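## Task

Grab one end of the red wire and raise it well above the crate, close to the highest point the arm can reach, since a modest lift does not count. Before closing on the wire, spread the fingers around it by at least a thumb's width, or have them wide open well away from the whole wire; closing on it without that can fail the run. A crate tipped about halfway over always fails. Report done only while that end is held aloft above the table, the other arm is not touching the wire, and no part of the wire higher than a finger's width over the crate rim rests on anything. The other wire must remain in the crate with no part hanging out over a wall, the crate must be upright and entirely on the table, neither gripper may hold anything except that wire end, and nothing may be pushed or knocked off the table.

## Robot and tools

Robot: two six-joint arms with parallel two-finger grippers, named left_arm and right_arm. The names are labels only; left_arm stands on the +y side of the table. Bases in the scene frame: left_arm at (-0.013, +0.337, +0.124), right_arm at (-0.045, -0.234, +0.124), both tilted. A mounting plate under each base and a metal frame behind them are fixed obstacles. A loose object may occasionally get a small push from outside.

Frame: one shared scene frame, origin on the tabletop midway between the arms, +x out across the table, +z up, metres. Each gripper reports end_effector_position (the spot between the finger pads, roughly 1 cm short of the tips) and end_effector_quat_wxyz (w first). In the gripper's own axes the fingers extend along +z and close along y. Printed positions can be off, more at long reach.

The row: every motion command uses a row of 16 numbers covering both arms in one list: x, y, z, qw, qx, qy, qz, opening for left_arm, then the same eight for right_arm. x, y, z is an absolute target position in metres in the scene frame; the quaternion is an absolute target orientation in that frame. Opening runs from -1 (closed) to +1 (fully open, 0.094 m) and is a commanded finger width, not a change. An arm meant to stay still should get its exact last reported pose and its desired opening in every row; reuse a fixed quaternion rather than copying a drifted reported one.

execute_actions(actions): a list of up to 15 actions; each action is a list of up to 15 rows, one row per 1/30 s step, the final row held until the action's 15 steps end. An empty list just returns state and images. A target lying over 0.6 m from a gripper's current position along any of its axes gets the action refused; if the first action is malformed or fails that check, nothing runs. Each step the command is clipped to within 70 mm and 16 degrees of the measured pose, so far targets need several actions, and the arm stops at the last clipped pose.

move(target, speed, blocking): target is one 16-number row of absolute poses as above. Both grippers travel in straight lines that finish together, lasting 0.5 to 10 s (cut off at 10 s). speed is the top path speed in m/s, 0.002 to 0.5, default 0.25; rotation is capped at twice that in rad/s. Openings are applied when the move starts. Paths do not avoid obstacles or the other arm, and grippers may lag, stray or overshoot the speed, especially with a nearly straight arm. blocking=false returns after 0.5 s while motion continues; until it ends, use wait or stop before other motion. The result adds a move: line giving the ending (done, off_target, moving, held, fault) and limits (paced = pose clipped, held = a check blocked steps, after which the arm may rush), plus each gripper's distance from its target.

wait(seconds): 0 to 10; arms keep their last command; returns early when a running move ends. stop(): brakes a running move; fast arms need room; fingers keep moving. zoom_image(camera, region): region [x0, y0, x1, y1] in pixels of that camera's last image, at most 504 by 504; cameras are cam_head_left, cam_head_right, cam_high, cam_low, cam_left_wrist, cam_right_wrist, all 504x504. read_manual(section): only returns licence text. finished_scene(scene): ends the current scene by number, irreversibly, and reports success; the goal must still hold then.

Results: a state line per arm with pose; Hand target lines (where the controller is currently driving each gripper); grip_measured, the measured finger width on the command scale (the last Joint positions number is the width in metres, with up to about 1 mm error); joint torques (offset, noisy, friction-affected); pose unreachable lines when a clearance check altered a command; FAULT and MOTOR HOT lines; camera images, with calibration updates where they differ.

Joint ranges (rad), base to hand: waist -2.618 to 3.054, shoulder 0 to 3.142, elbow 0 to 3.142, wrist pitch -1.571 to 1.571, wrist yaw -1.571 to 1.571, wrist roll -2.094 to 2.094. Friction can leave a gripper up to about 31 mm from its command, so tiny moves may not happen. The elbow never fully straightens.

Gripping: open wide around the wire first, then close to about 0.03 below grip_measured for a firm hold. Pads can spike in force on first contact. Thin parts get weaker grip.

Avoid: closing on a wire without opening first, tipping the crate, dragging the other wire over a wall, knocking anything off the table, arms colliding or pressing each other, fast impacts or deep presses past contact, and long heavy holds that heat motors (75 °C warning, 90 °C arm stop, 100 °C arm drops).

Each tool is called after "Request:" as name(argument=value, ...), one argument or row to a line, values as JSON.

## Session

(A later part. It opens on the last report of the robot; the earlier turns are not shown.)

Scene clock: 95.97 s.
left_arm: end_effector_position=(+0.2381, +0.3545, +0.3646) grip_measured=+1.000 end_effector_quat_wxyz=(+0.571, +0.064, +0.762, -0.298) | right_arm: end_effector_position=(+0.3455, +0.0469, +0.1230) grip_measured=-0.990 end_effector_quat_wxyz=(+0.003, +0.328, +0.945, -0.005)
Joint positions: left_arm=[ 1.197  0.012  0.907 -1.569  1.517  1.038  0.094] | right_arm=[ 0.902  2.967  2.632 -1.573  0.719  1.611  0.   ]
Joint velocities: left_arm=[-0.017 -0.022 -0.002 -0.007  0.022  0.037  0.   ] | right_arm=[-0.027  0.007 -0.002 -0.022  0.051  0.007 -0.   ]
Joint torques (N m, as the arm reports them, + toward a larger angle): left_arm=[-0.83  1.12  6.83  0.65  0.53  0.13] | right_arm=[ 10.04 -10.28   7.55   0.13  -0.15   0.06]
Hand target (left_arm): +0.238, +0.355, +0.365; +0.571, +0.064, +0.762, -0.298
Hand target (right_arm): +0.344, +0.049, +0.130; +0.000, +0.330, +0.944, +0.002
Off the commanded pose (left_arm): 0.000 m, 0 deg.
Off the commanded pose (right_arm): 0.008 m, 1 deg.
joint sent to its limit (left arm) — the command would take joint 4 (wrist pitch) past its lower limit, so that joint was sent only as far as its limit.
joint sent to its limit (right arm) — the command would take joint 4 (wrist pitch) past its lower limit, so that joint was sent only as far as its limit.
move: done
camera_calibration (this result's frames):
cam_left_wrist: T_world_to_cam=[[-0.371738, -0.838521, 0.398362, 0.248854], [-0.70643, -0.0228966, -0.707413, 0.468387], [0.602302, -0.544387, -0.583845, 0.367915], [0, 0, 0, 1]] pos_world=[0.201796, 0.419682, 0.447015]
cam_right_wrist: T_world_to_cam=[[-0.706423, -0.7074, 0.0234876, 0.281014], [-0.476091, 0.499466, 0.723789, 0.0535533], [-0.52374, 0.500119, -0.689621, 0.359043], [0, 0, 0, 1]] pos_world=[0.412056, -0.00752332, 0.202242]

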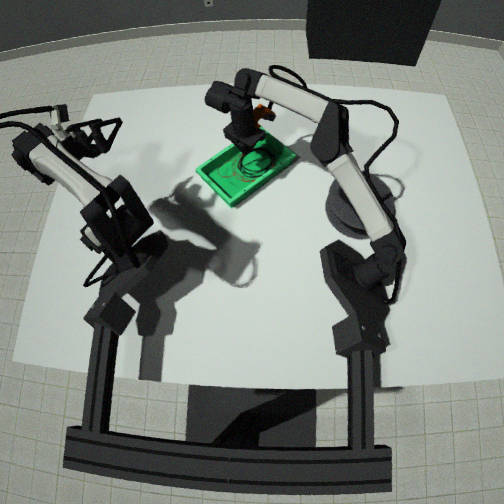

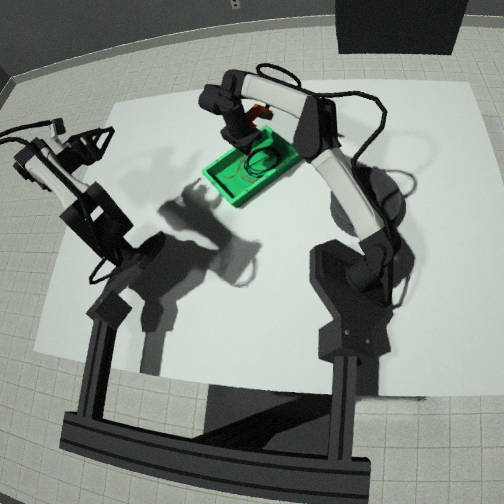

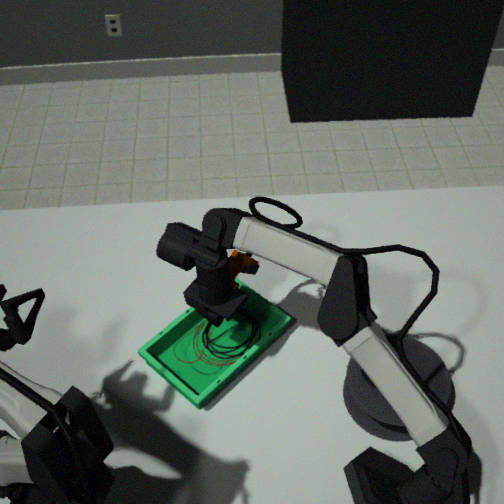

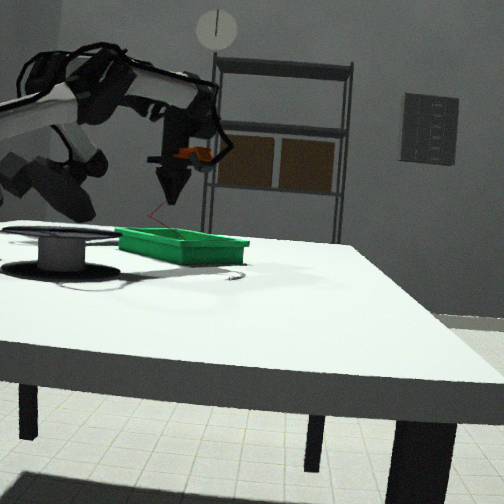

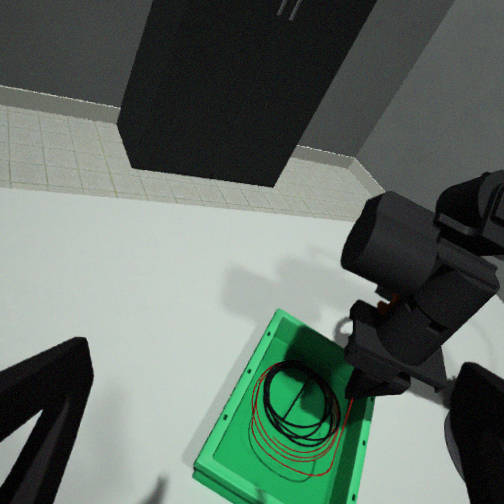

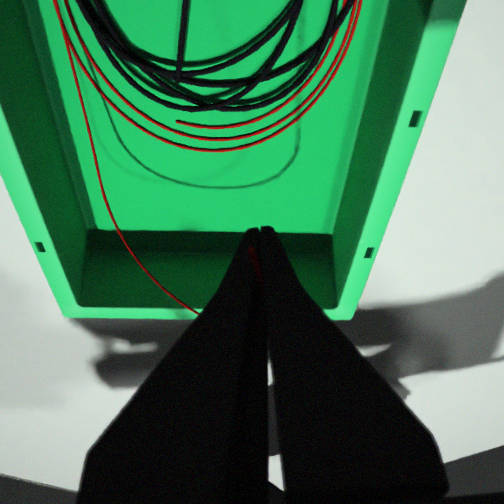

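Request:
move(
  target=[0.2381,0.3545,0.3646,0.571,0.064,0.762,-0.298,1,0.35,0.02,0.3,0.26,0.2,0.945,0,-1],
  speed=0.05,
)

Scene clock: 104.60 s.
left_arm: end_effector_position=(+0.2381, +0.3545, +0.3646) grip_measured=+1.000 end_effector_quat_wxyz=(+0.571, +0.064, +0.762, -0.298) | right_arm: end_effector_position=(+0.3525, +0.0236, +0.2925) grip_measured=-0.990 end_effector_quat_wxyz=(+0.264, +0.200, +0.943, +0.035)
Joint positions: left_arm=[ 1.197  0.012  0.907 -1.569  1.517  1.038  0.094] | right_arm=[ 1.182  2.684  2.436 -1.577  1.107  1.466  0.   ]
Joint velocities: left_arm=[-0.002  0.002 -0.002  0.066  0.037 -0.007  0.   ] | right_arm=[ 0.012  0.017 -0.017  0.022  0.007 -0.066 -0.   ]
Joint torques (N m, as the arm reports them, + toward a larger angle): left_arm=[-0.82  1.11  6.82  0.66  0.52  0.16] | right_arm=[ 8.57 -9.97  4.26  0.57  0.4  -0.09]
Hand target (left_arm): +0.238, +0.355, +0.365; +0.571, +0.064, +0.762, -0.298
Hand target (right_arm): +0.350, +0.020, +0.299; +0.273, +0.190, +0.943, +0.032
Off the commanded pose (left_arm): 0.000 m, 0 deg.
Off the commanded pose (right_arm): 0.009 m, 4 deg.
joint sent to its limit (left arm) — the command would take joint 4 (wrist pitch) past its lower limit, so that joint was sent only as far as its limit.
joint sent to its limit (right arm) — the command would take joint 4 (wrist pitch) past its lower limit, so that joint was sent only as far as its limit.
move: off_target (right_arm)
camera_calibration (this result's frames):
cam_left_wrist: T_world_to_cam=[[-0.371738, -0.838521, 0.398362, 0.248854], [-0.70643, -0.0228966, -0.707413, 0.468387], [0.602302, -0.544387, -0.583845, 0.367915], [0, 0, 0, 1]] pos_world=[0.201796, 0.419682, 0.447015]
cam_right_wrist: T_world_to_cam=[[-0.456023, -0.86445, -0.211586, 0.249639], [-0.869281, 0.381689, 0.314108, 0.206988], [-0.190771, 0.327168, -0.925509, 0.446988], [0, 0, 0, 1]] pos_world=[0.379044, -0.00944503, 0.401495]

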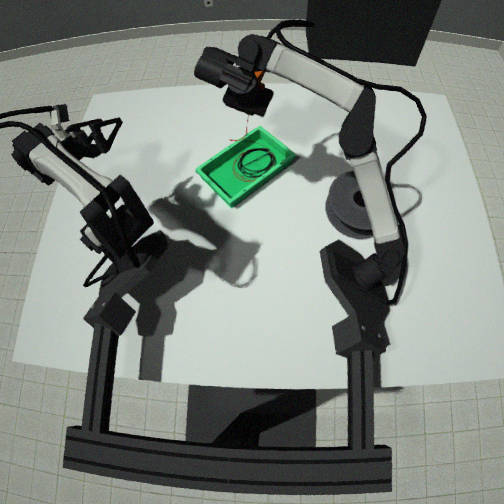

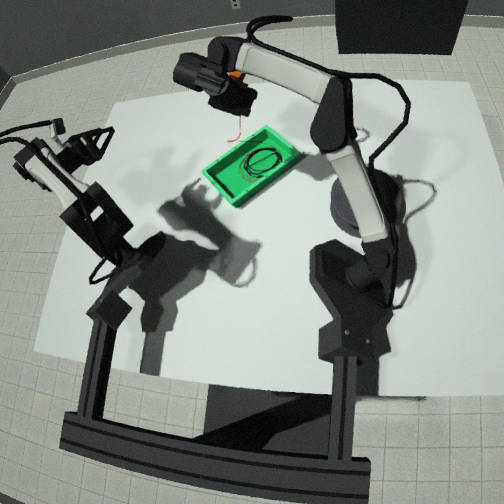

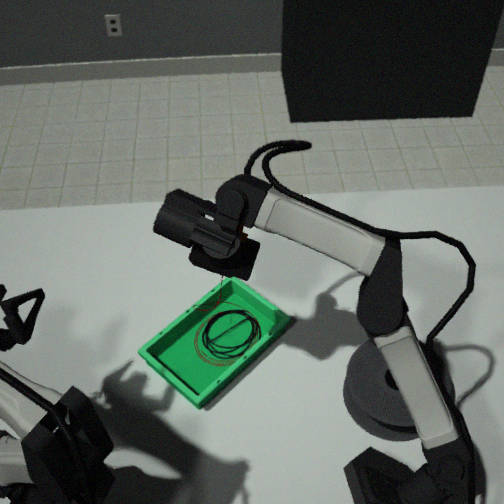

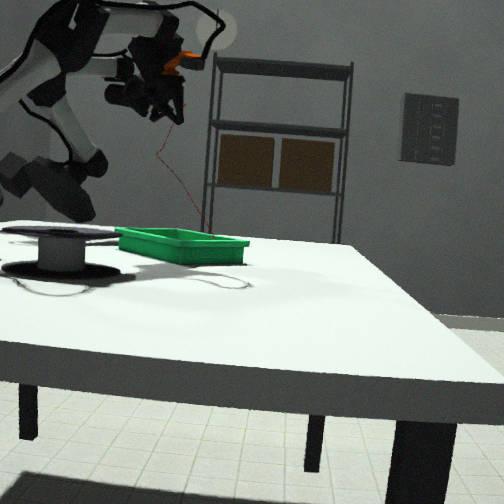

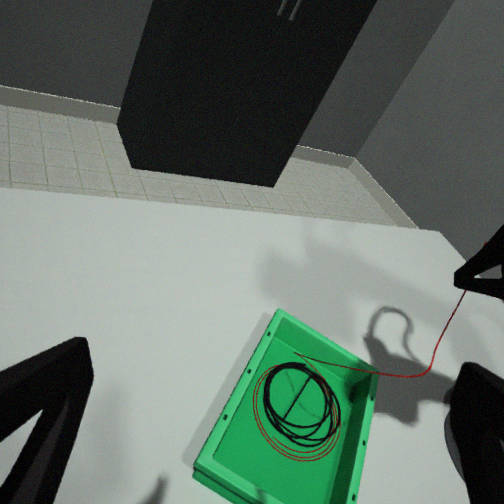

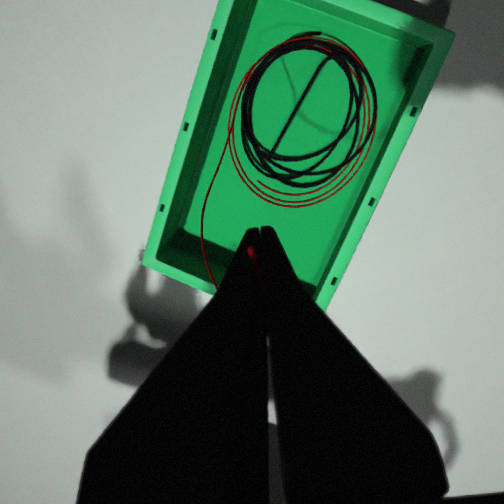

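Request:
move(
  target=[0.2381,0.3545,0.3646,0.571,0.064,0.762,-0.298,1,0.37,0.0,0.5,0.643,0,0.766,0,-1],
  speed=0.05,
)

Scene clock: 117.20 s.
left_arm: end_effector_position=(+0.2381, +0.3545, +0.3646) grip_measured=+1.000 end_effector_quat_wxyz=(+0.571, +0.064, +0.762, -0.298) | right_arm: end_effector_position=(+0.3756, -0.0010, +0.4948) grip_measured=-0.990 end_effector_quat_wxyz=(+0.514, +0.016, +0.858, -0.024)
Joint positions: left_arm=[ 1.197  0.012  0.907 -1.569  1.517  1.038  0.094] | right_arm=[ 1.38   2.39   2.195 -0.545  1.522  0.062  0.   ]
Joint velocities: left_arm=[ 0.002 -0.002  0.007  0.022 -0.007  0.11   0.   ] | right_arm=[-0.002 -0.042 -0.125  0.125 -0.066 -0.066  0.   ]
Joint torques (N m, as the arm reports them, + toward a larger angle): left_arm=[-0.78  1.02  6.83  0.65  0.51  0.12] | right_arm=[ 7.26 -7.79  4.91  1.48 -0.16 -0.08]
Hand target (left_arm): +0.238, +0.355, +0.365; +0.571, +0.064, +0.762, -0.298
Hand target (right_arm): +0.372, -0.000, +0.500; +0.517, +0.012, +0.856, -0.011
Off the commanded pose (left_arm): 0.000 m, 0 deg.
Off the commanded pose (right_arm): 0.008 m, 18 deg; orientation clipped at the last step of the last action.
joint sent to its limit (left arm) — the command would take joint 4 (wrist pitch) past its lower limit, so that joint was sent only as far as its limit.
move: off_target (right_arm); limits=paced
camera_calibration (this result's frames):
cam_left_wrist: T_world_to_cam=[[-0.371738, -0.838521, 0.398362, 0.248854], [-0.70643, -0.0228966, -0.707413, 0.468387], [0.602302, -0.544387, -0.583845, 0.367915], [0, 0, 0, 1]] pos_world=[0.201796, 0.419682, 0.447015]
cam_right_wrist: T_world_to_cam=[[-0.120511, -0.990224, -0.0702448, 0.0856491], [-0.957666, 0.134601, -0.254475, 0.487241], [0.261442, 0.036604, -0.964525, 0.495804], [0, 0, 0, 1]] pos_world=[0.347312, 0.00108025, 0.608223]

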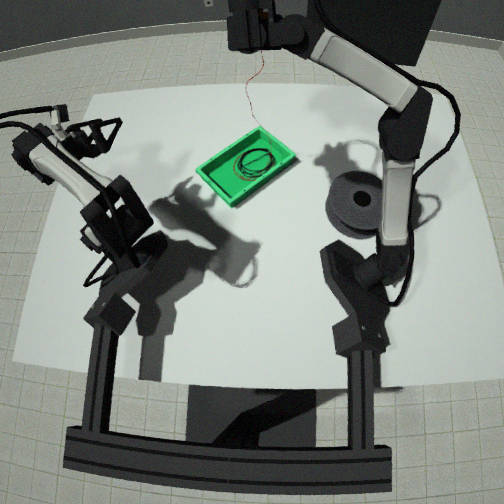

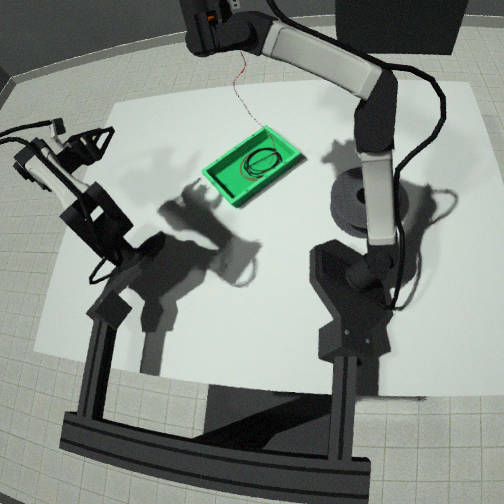

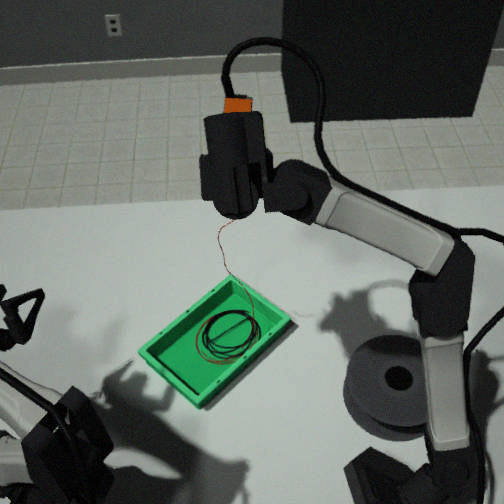

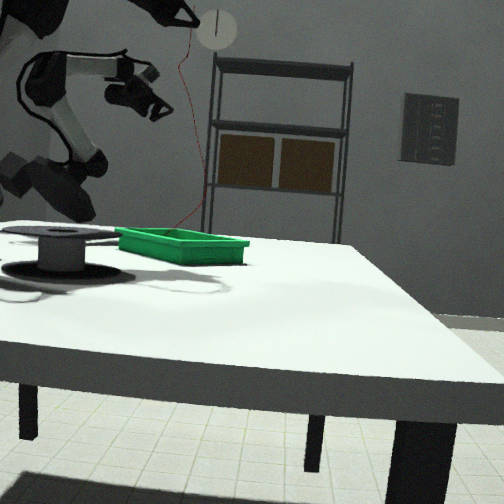

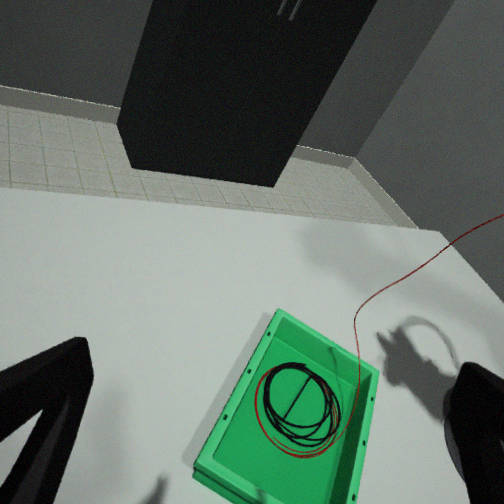

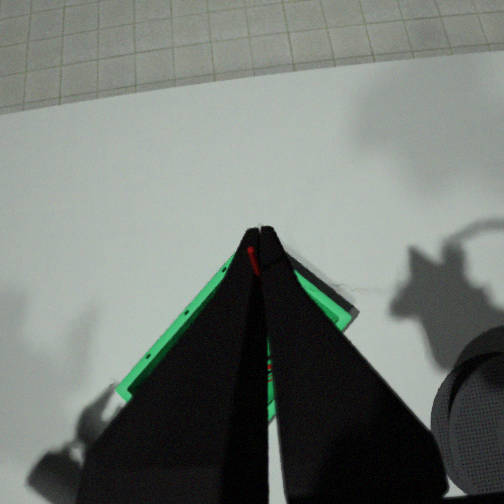

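Request:
move(
  target=[0.2381,0.3545,0.3646,0.571,0.064,0.762,-0.298,1,0.38,-0.01,0.64,0.74,-0.165,0.62,0.2,-1],
  speed=0.05,
)

Scene clock: 129.17 s.
left_arm: end_effector_position=(+0.2381, +0.3545, +0.3646) grip_measured=+1.000 end_effector_quat_wxyz=(+0.571, +0.064, +0.762, -0.298) | right_arm: end_effector_position=(+0.3757, -0.0004, +0.6344) grip_measured=-0.990 end_effector_quat_wxyz=(+0.738, -0.169, +0.623, +0.196)
Joint positions: left_arm=[ 1.197  0.012  0.907 -1.569  1.517  1.038  0.094] | right_arm=[ 1.38   2.037  1.722  0.407  0.668 -0.832  0.   ]
Joint velocities: left_arm=[ 0.012 -0.002 -0.017 -0.022 -0.066  0.051  0.   ] | right_arm=[-0.027 -0.017  0.012 -0.066 -0.022 -0.081 -0.   ]
Joint torques (N m, as the arm reports them, + toward a larger angle): left_arm=[-0.78  1.    6.87  0.66  0.52  0.12] | right_arm=[ 4.91 -5.37  7.72  1.12 -0.68 -0.08]
Hand target (left_arm): +0.238, +0.355, +0.365; +0.571, +0.064, +0.762, -0.298
Hand target (right_arm): +0.380, -0.011, +0.641; +0.743, -0.165, +0.618, +0.198
Off the commanded pose (left_arm): 0.000 m, 0 deg.
Off the commanded pose (right_arm): 0.012 m, 1 deg.
joint sent to its limit (left arm) — the command would take joint 4 (wrist pitch) past its lower limit, so that joint was sent only as far as its limit.
move: off_target (right_arm)
camera_calibration (this result's frames):
cam_left_wrist: T_world_to_cam=[[-0.371738, -0.838521, 0.398362, 0.248854], [-0.70643, -0.0228966, -0.707413, 0.468387], [0.602302, -0.544387, -0.583845, 0.367915], [0, 0, 0, 1]] pos_world=[0.201796, 0.419682, 0.447015]
cam_right_wrist: T_world_to_cam=[[0.499506, -0.858918, -0.112933, -0.109736], [-0.57046, -0.228007, -0.789042, 0.716257], [0.651973, 0.458555, -0.603869, 0.255074], [0, 0, 0, 1]] pos_world=[0.297108, -0.0479079, 0.706795]

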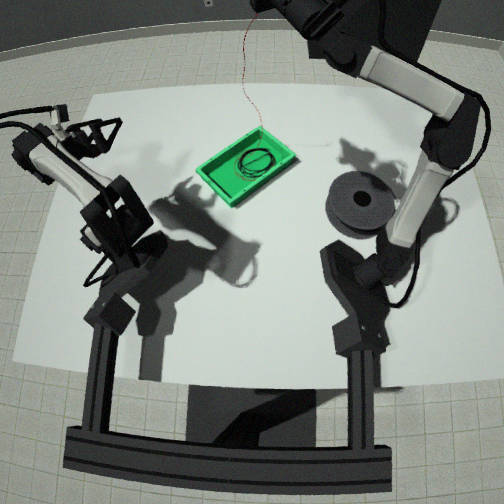

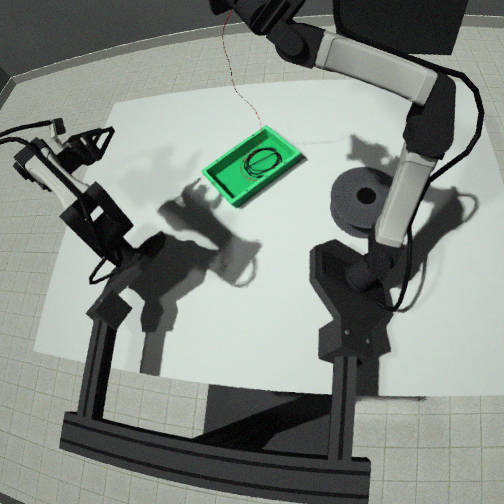

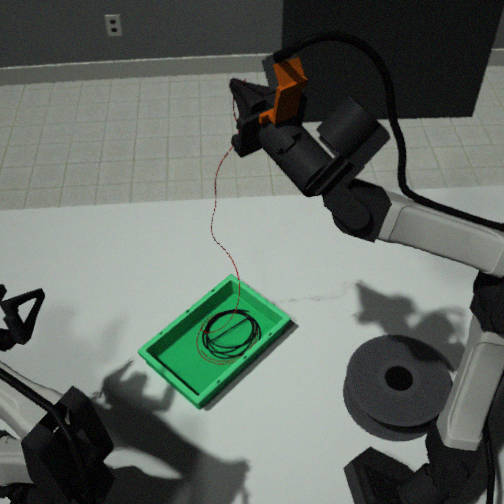

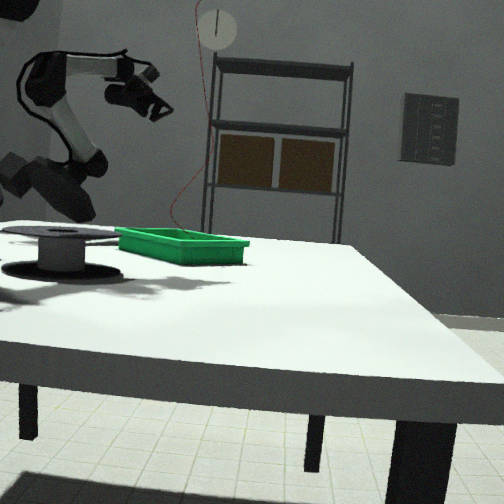

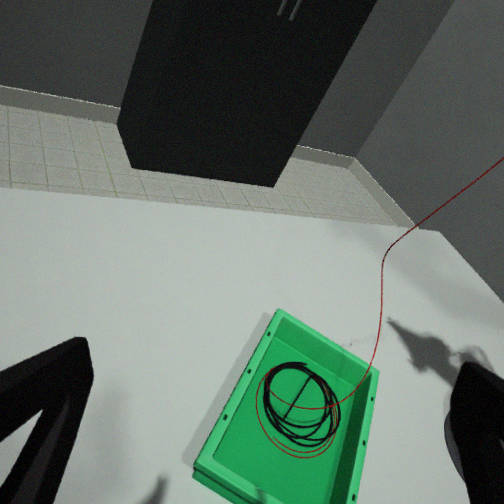

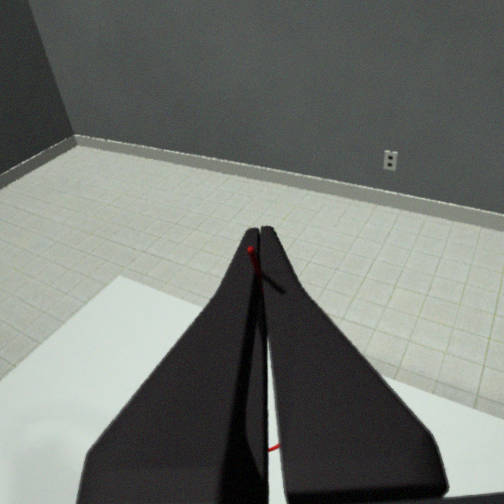

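Black undisturbed. Continue up.

Request:
move(
  target=[0.2381,0.3545,0.3646,0.571,0.064,0.762,-0.298,1,0.36,-0.02,0.78,0.79,-0.148,0.551,0.212,-1],
  speed=0.05,
)

Request:
zoom_image(
  camera="cam_left_wrist",
  region=[180, 200, 504, 504],
)

Scene clock: 135.00 s.
left_arm: end_effector_position=(+0.2381, +0.3545, +0.3646) grip_measured=+1.000 end_effector_quat_wxyz=(+0.571, +0.064, +0.762, -0.298) | right_arm: end_effector_position=(+0.3676, -0.0266, +0.7741) grip_measured=-0.990 end_effector_quat_wxyz=(+0.789, -0.141, +0.560, +0.209)
Joint positions: left_arm=[ 1.197  0.012  0.907 -1.569  1.517  1.038  0.094] | right_arm=[ 1.483  2.375  2.595  0.042  0.648 -0.939  0.   ]
Joint velocities: left_arm=[ 0.007 -0.002 -0.012 -0.007 -0.022  0.022  0.   ] | right_arm=[ 0.012  0.007 -0.007 -0.037  0.051 -0.066 -0.   ]
Joint torques (N m, as the arm reports them, + toward a larger angle): left_arm=[-0.76  1.05  6.85  0.62  0.5   0.13] | right_arm=[ 6.25 -3.07  5.82  0.8  -0.64 -0.08]
Hand target (left_arm): +0.238, +0.355, +0.365; +0.571, +0.064, +0.762, -0.298
Hand target (right_arm): +0.360, -0.022, +0.778; +0.793, -0.148, +0.552, +0.212
Off the commanded pose (left_arm): 0.000 m, 0 deg.
Off the commanded pose (right_arm): 0.012 m, 1 deg.
joint sent to its limit (left arm) — the command would take joint 4 (wrist pitch) past its lower limit, so that joint was sent only as far as its limit.
move: off_target (right_arm)
camera_calibration (this result's frames):
cam_left_wrist: T_world_to_cam=[[-0.371738, -0.838521, 0.398362, 0.248854], [-0.70643, -0.0228966, -0.707413, 0.468387], [0.602302, -0.544387, -0.583845, 0.367915], [0, 0, 0, 1]] pos_world=[0.201796, 0.419682, 0.447015]
cam_right_wrist: T_world_to_cam=[[0.503484, -0.854581, -0.127256, -0.102653], [-0.454213, -0.136507, -0.880373, 0.846265], [0.734979, 0.501055, -0.456891, 0.213552], [0, 0, 0, 1]] pos_world=[0.279112, -0.0792057, 0.829536]

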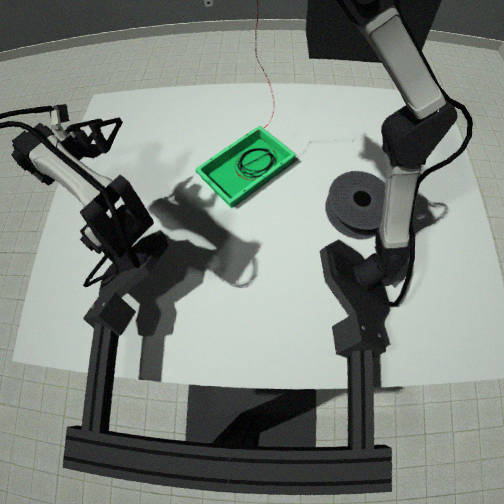

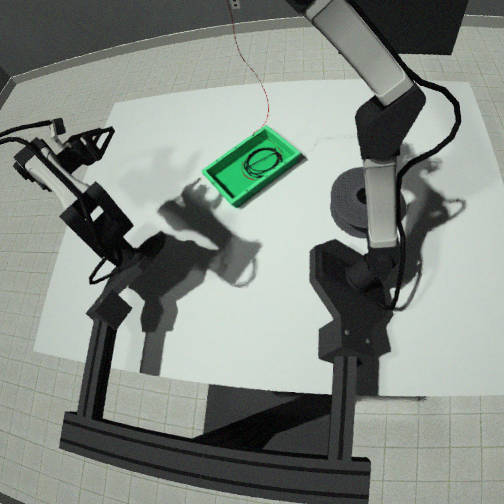

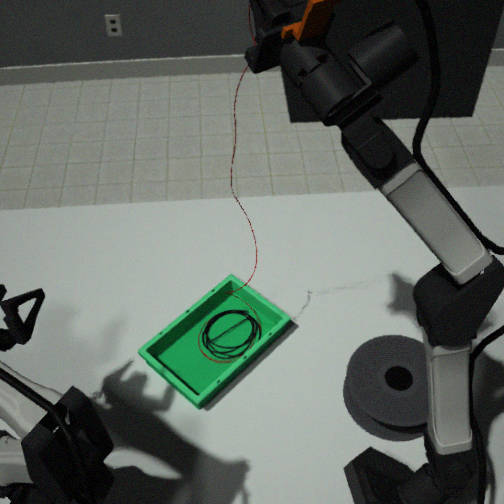

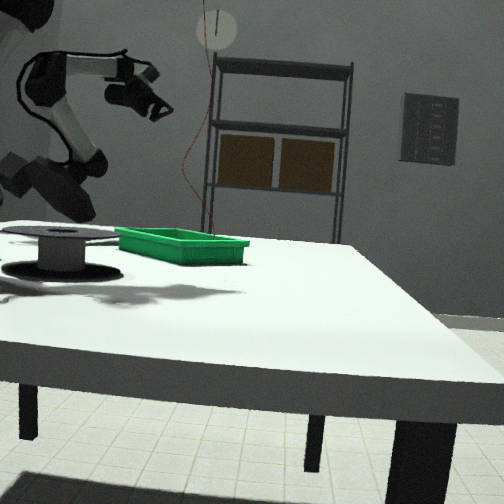

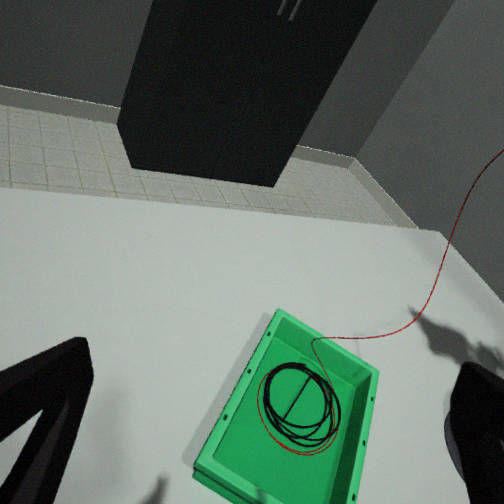

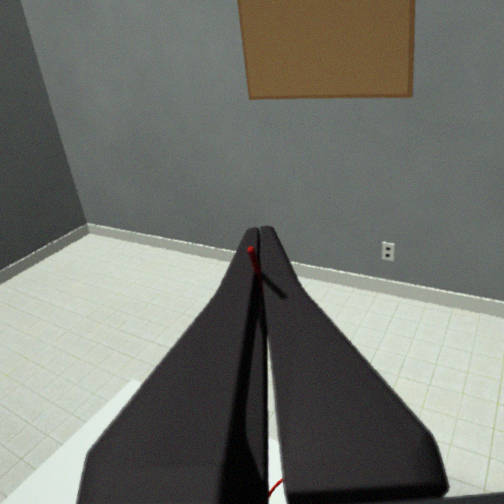

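Region (180, 200, 504, 504) of cam_left_wrist's 504x504 image, scaled by 1.556, with more detail than that image has; it fills the top 473 rows of this view, and the rest is white.

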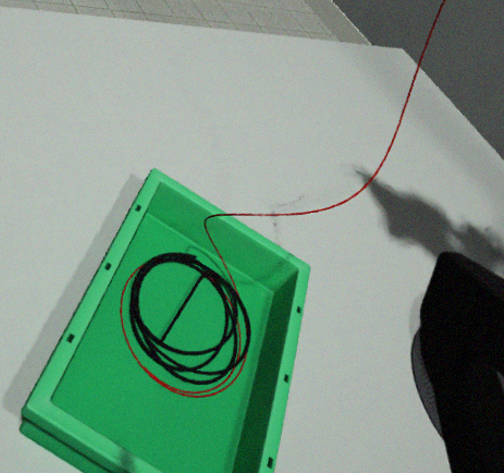

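Request:
finished_scene(
  scene=2,
)

The scene is finished: the task was done.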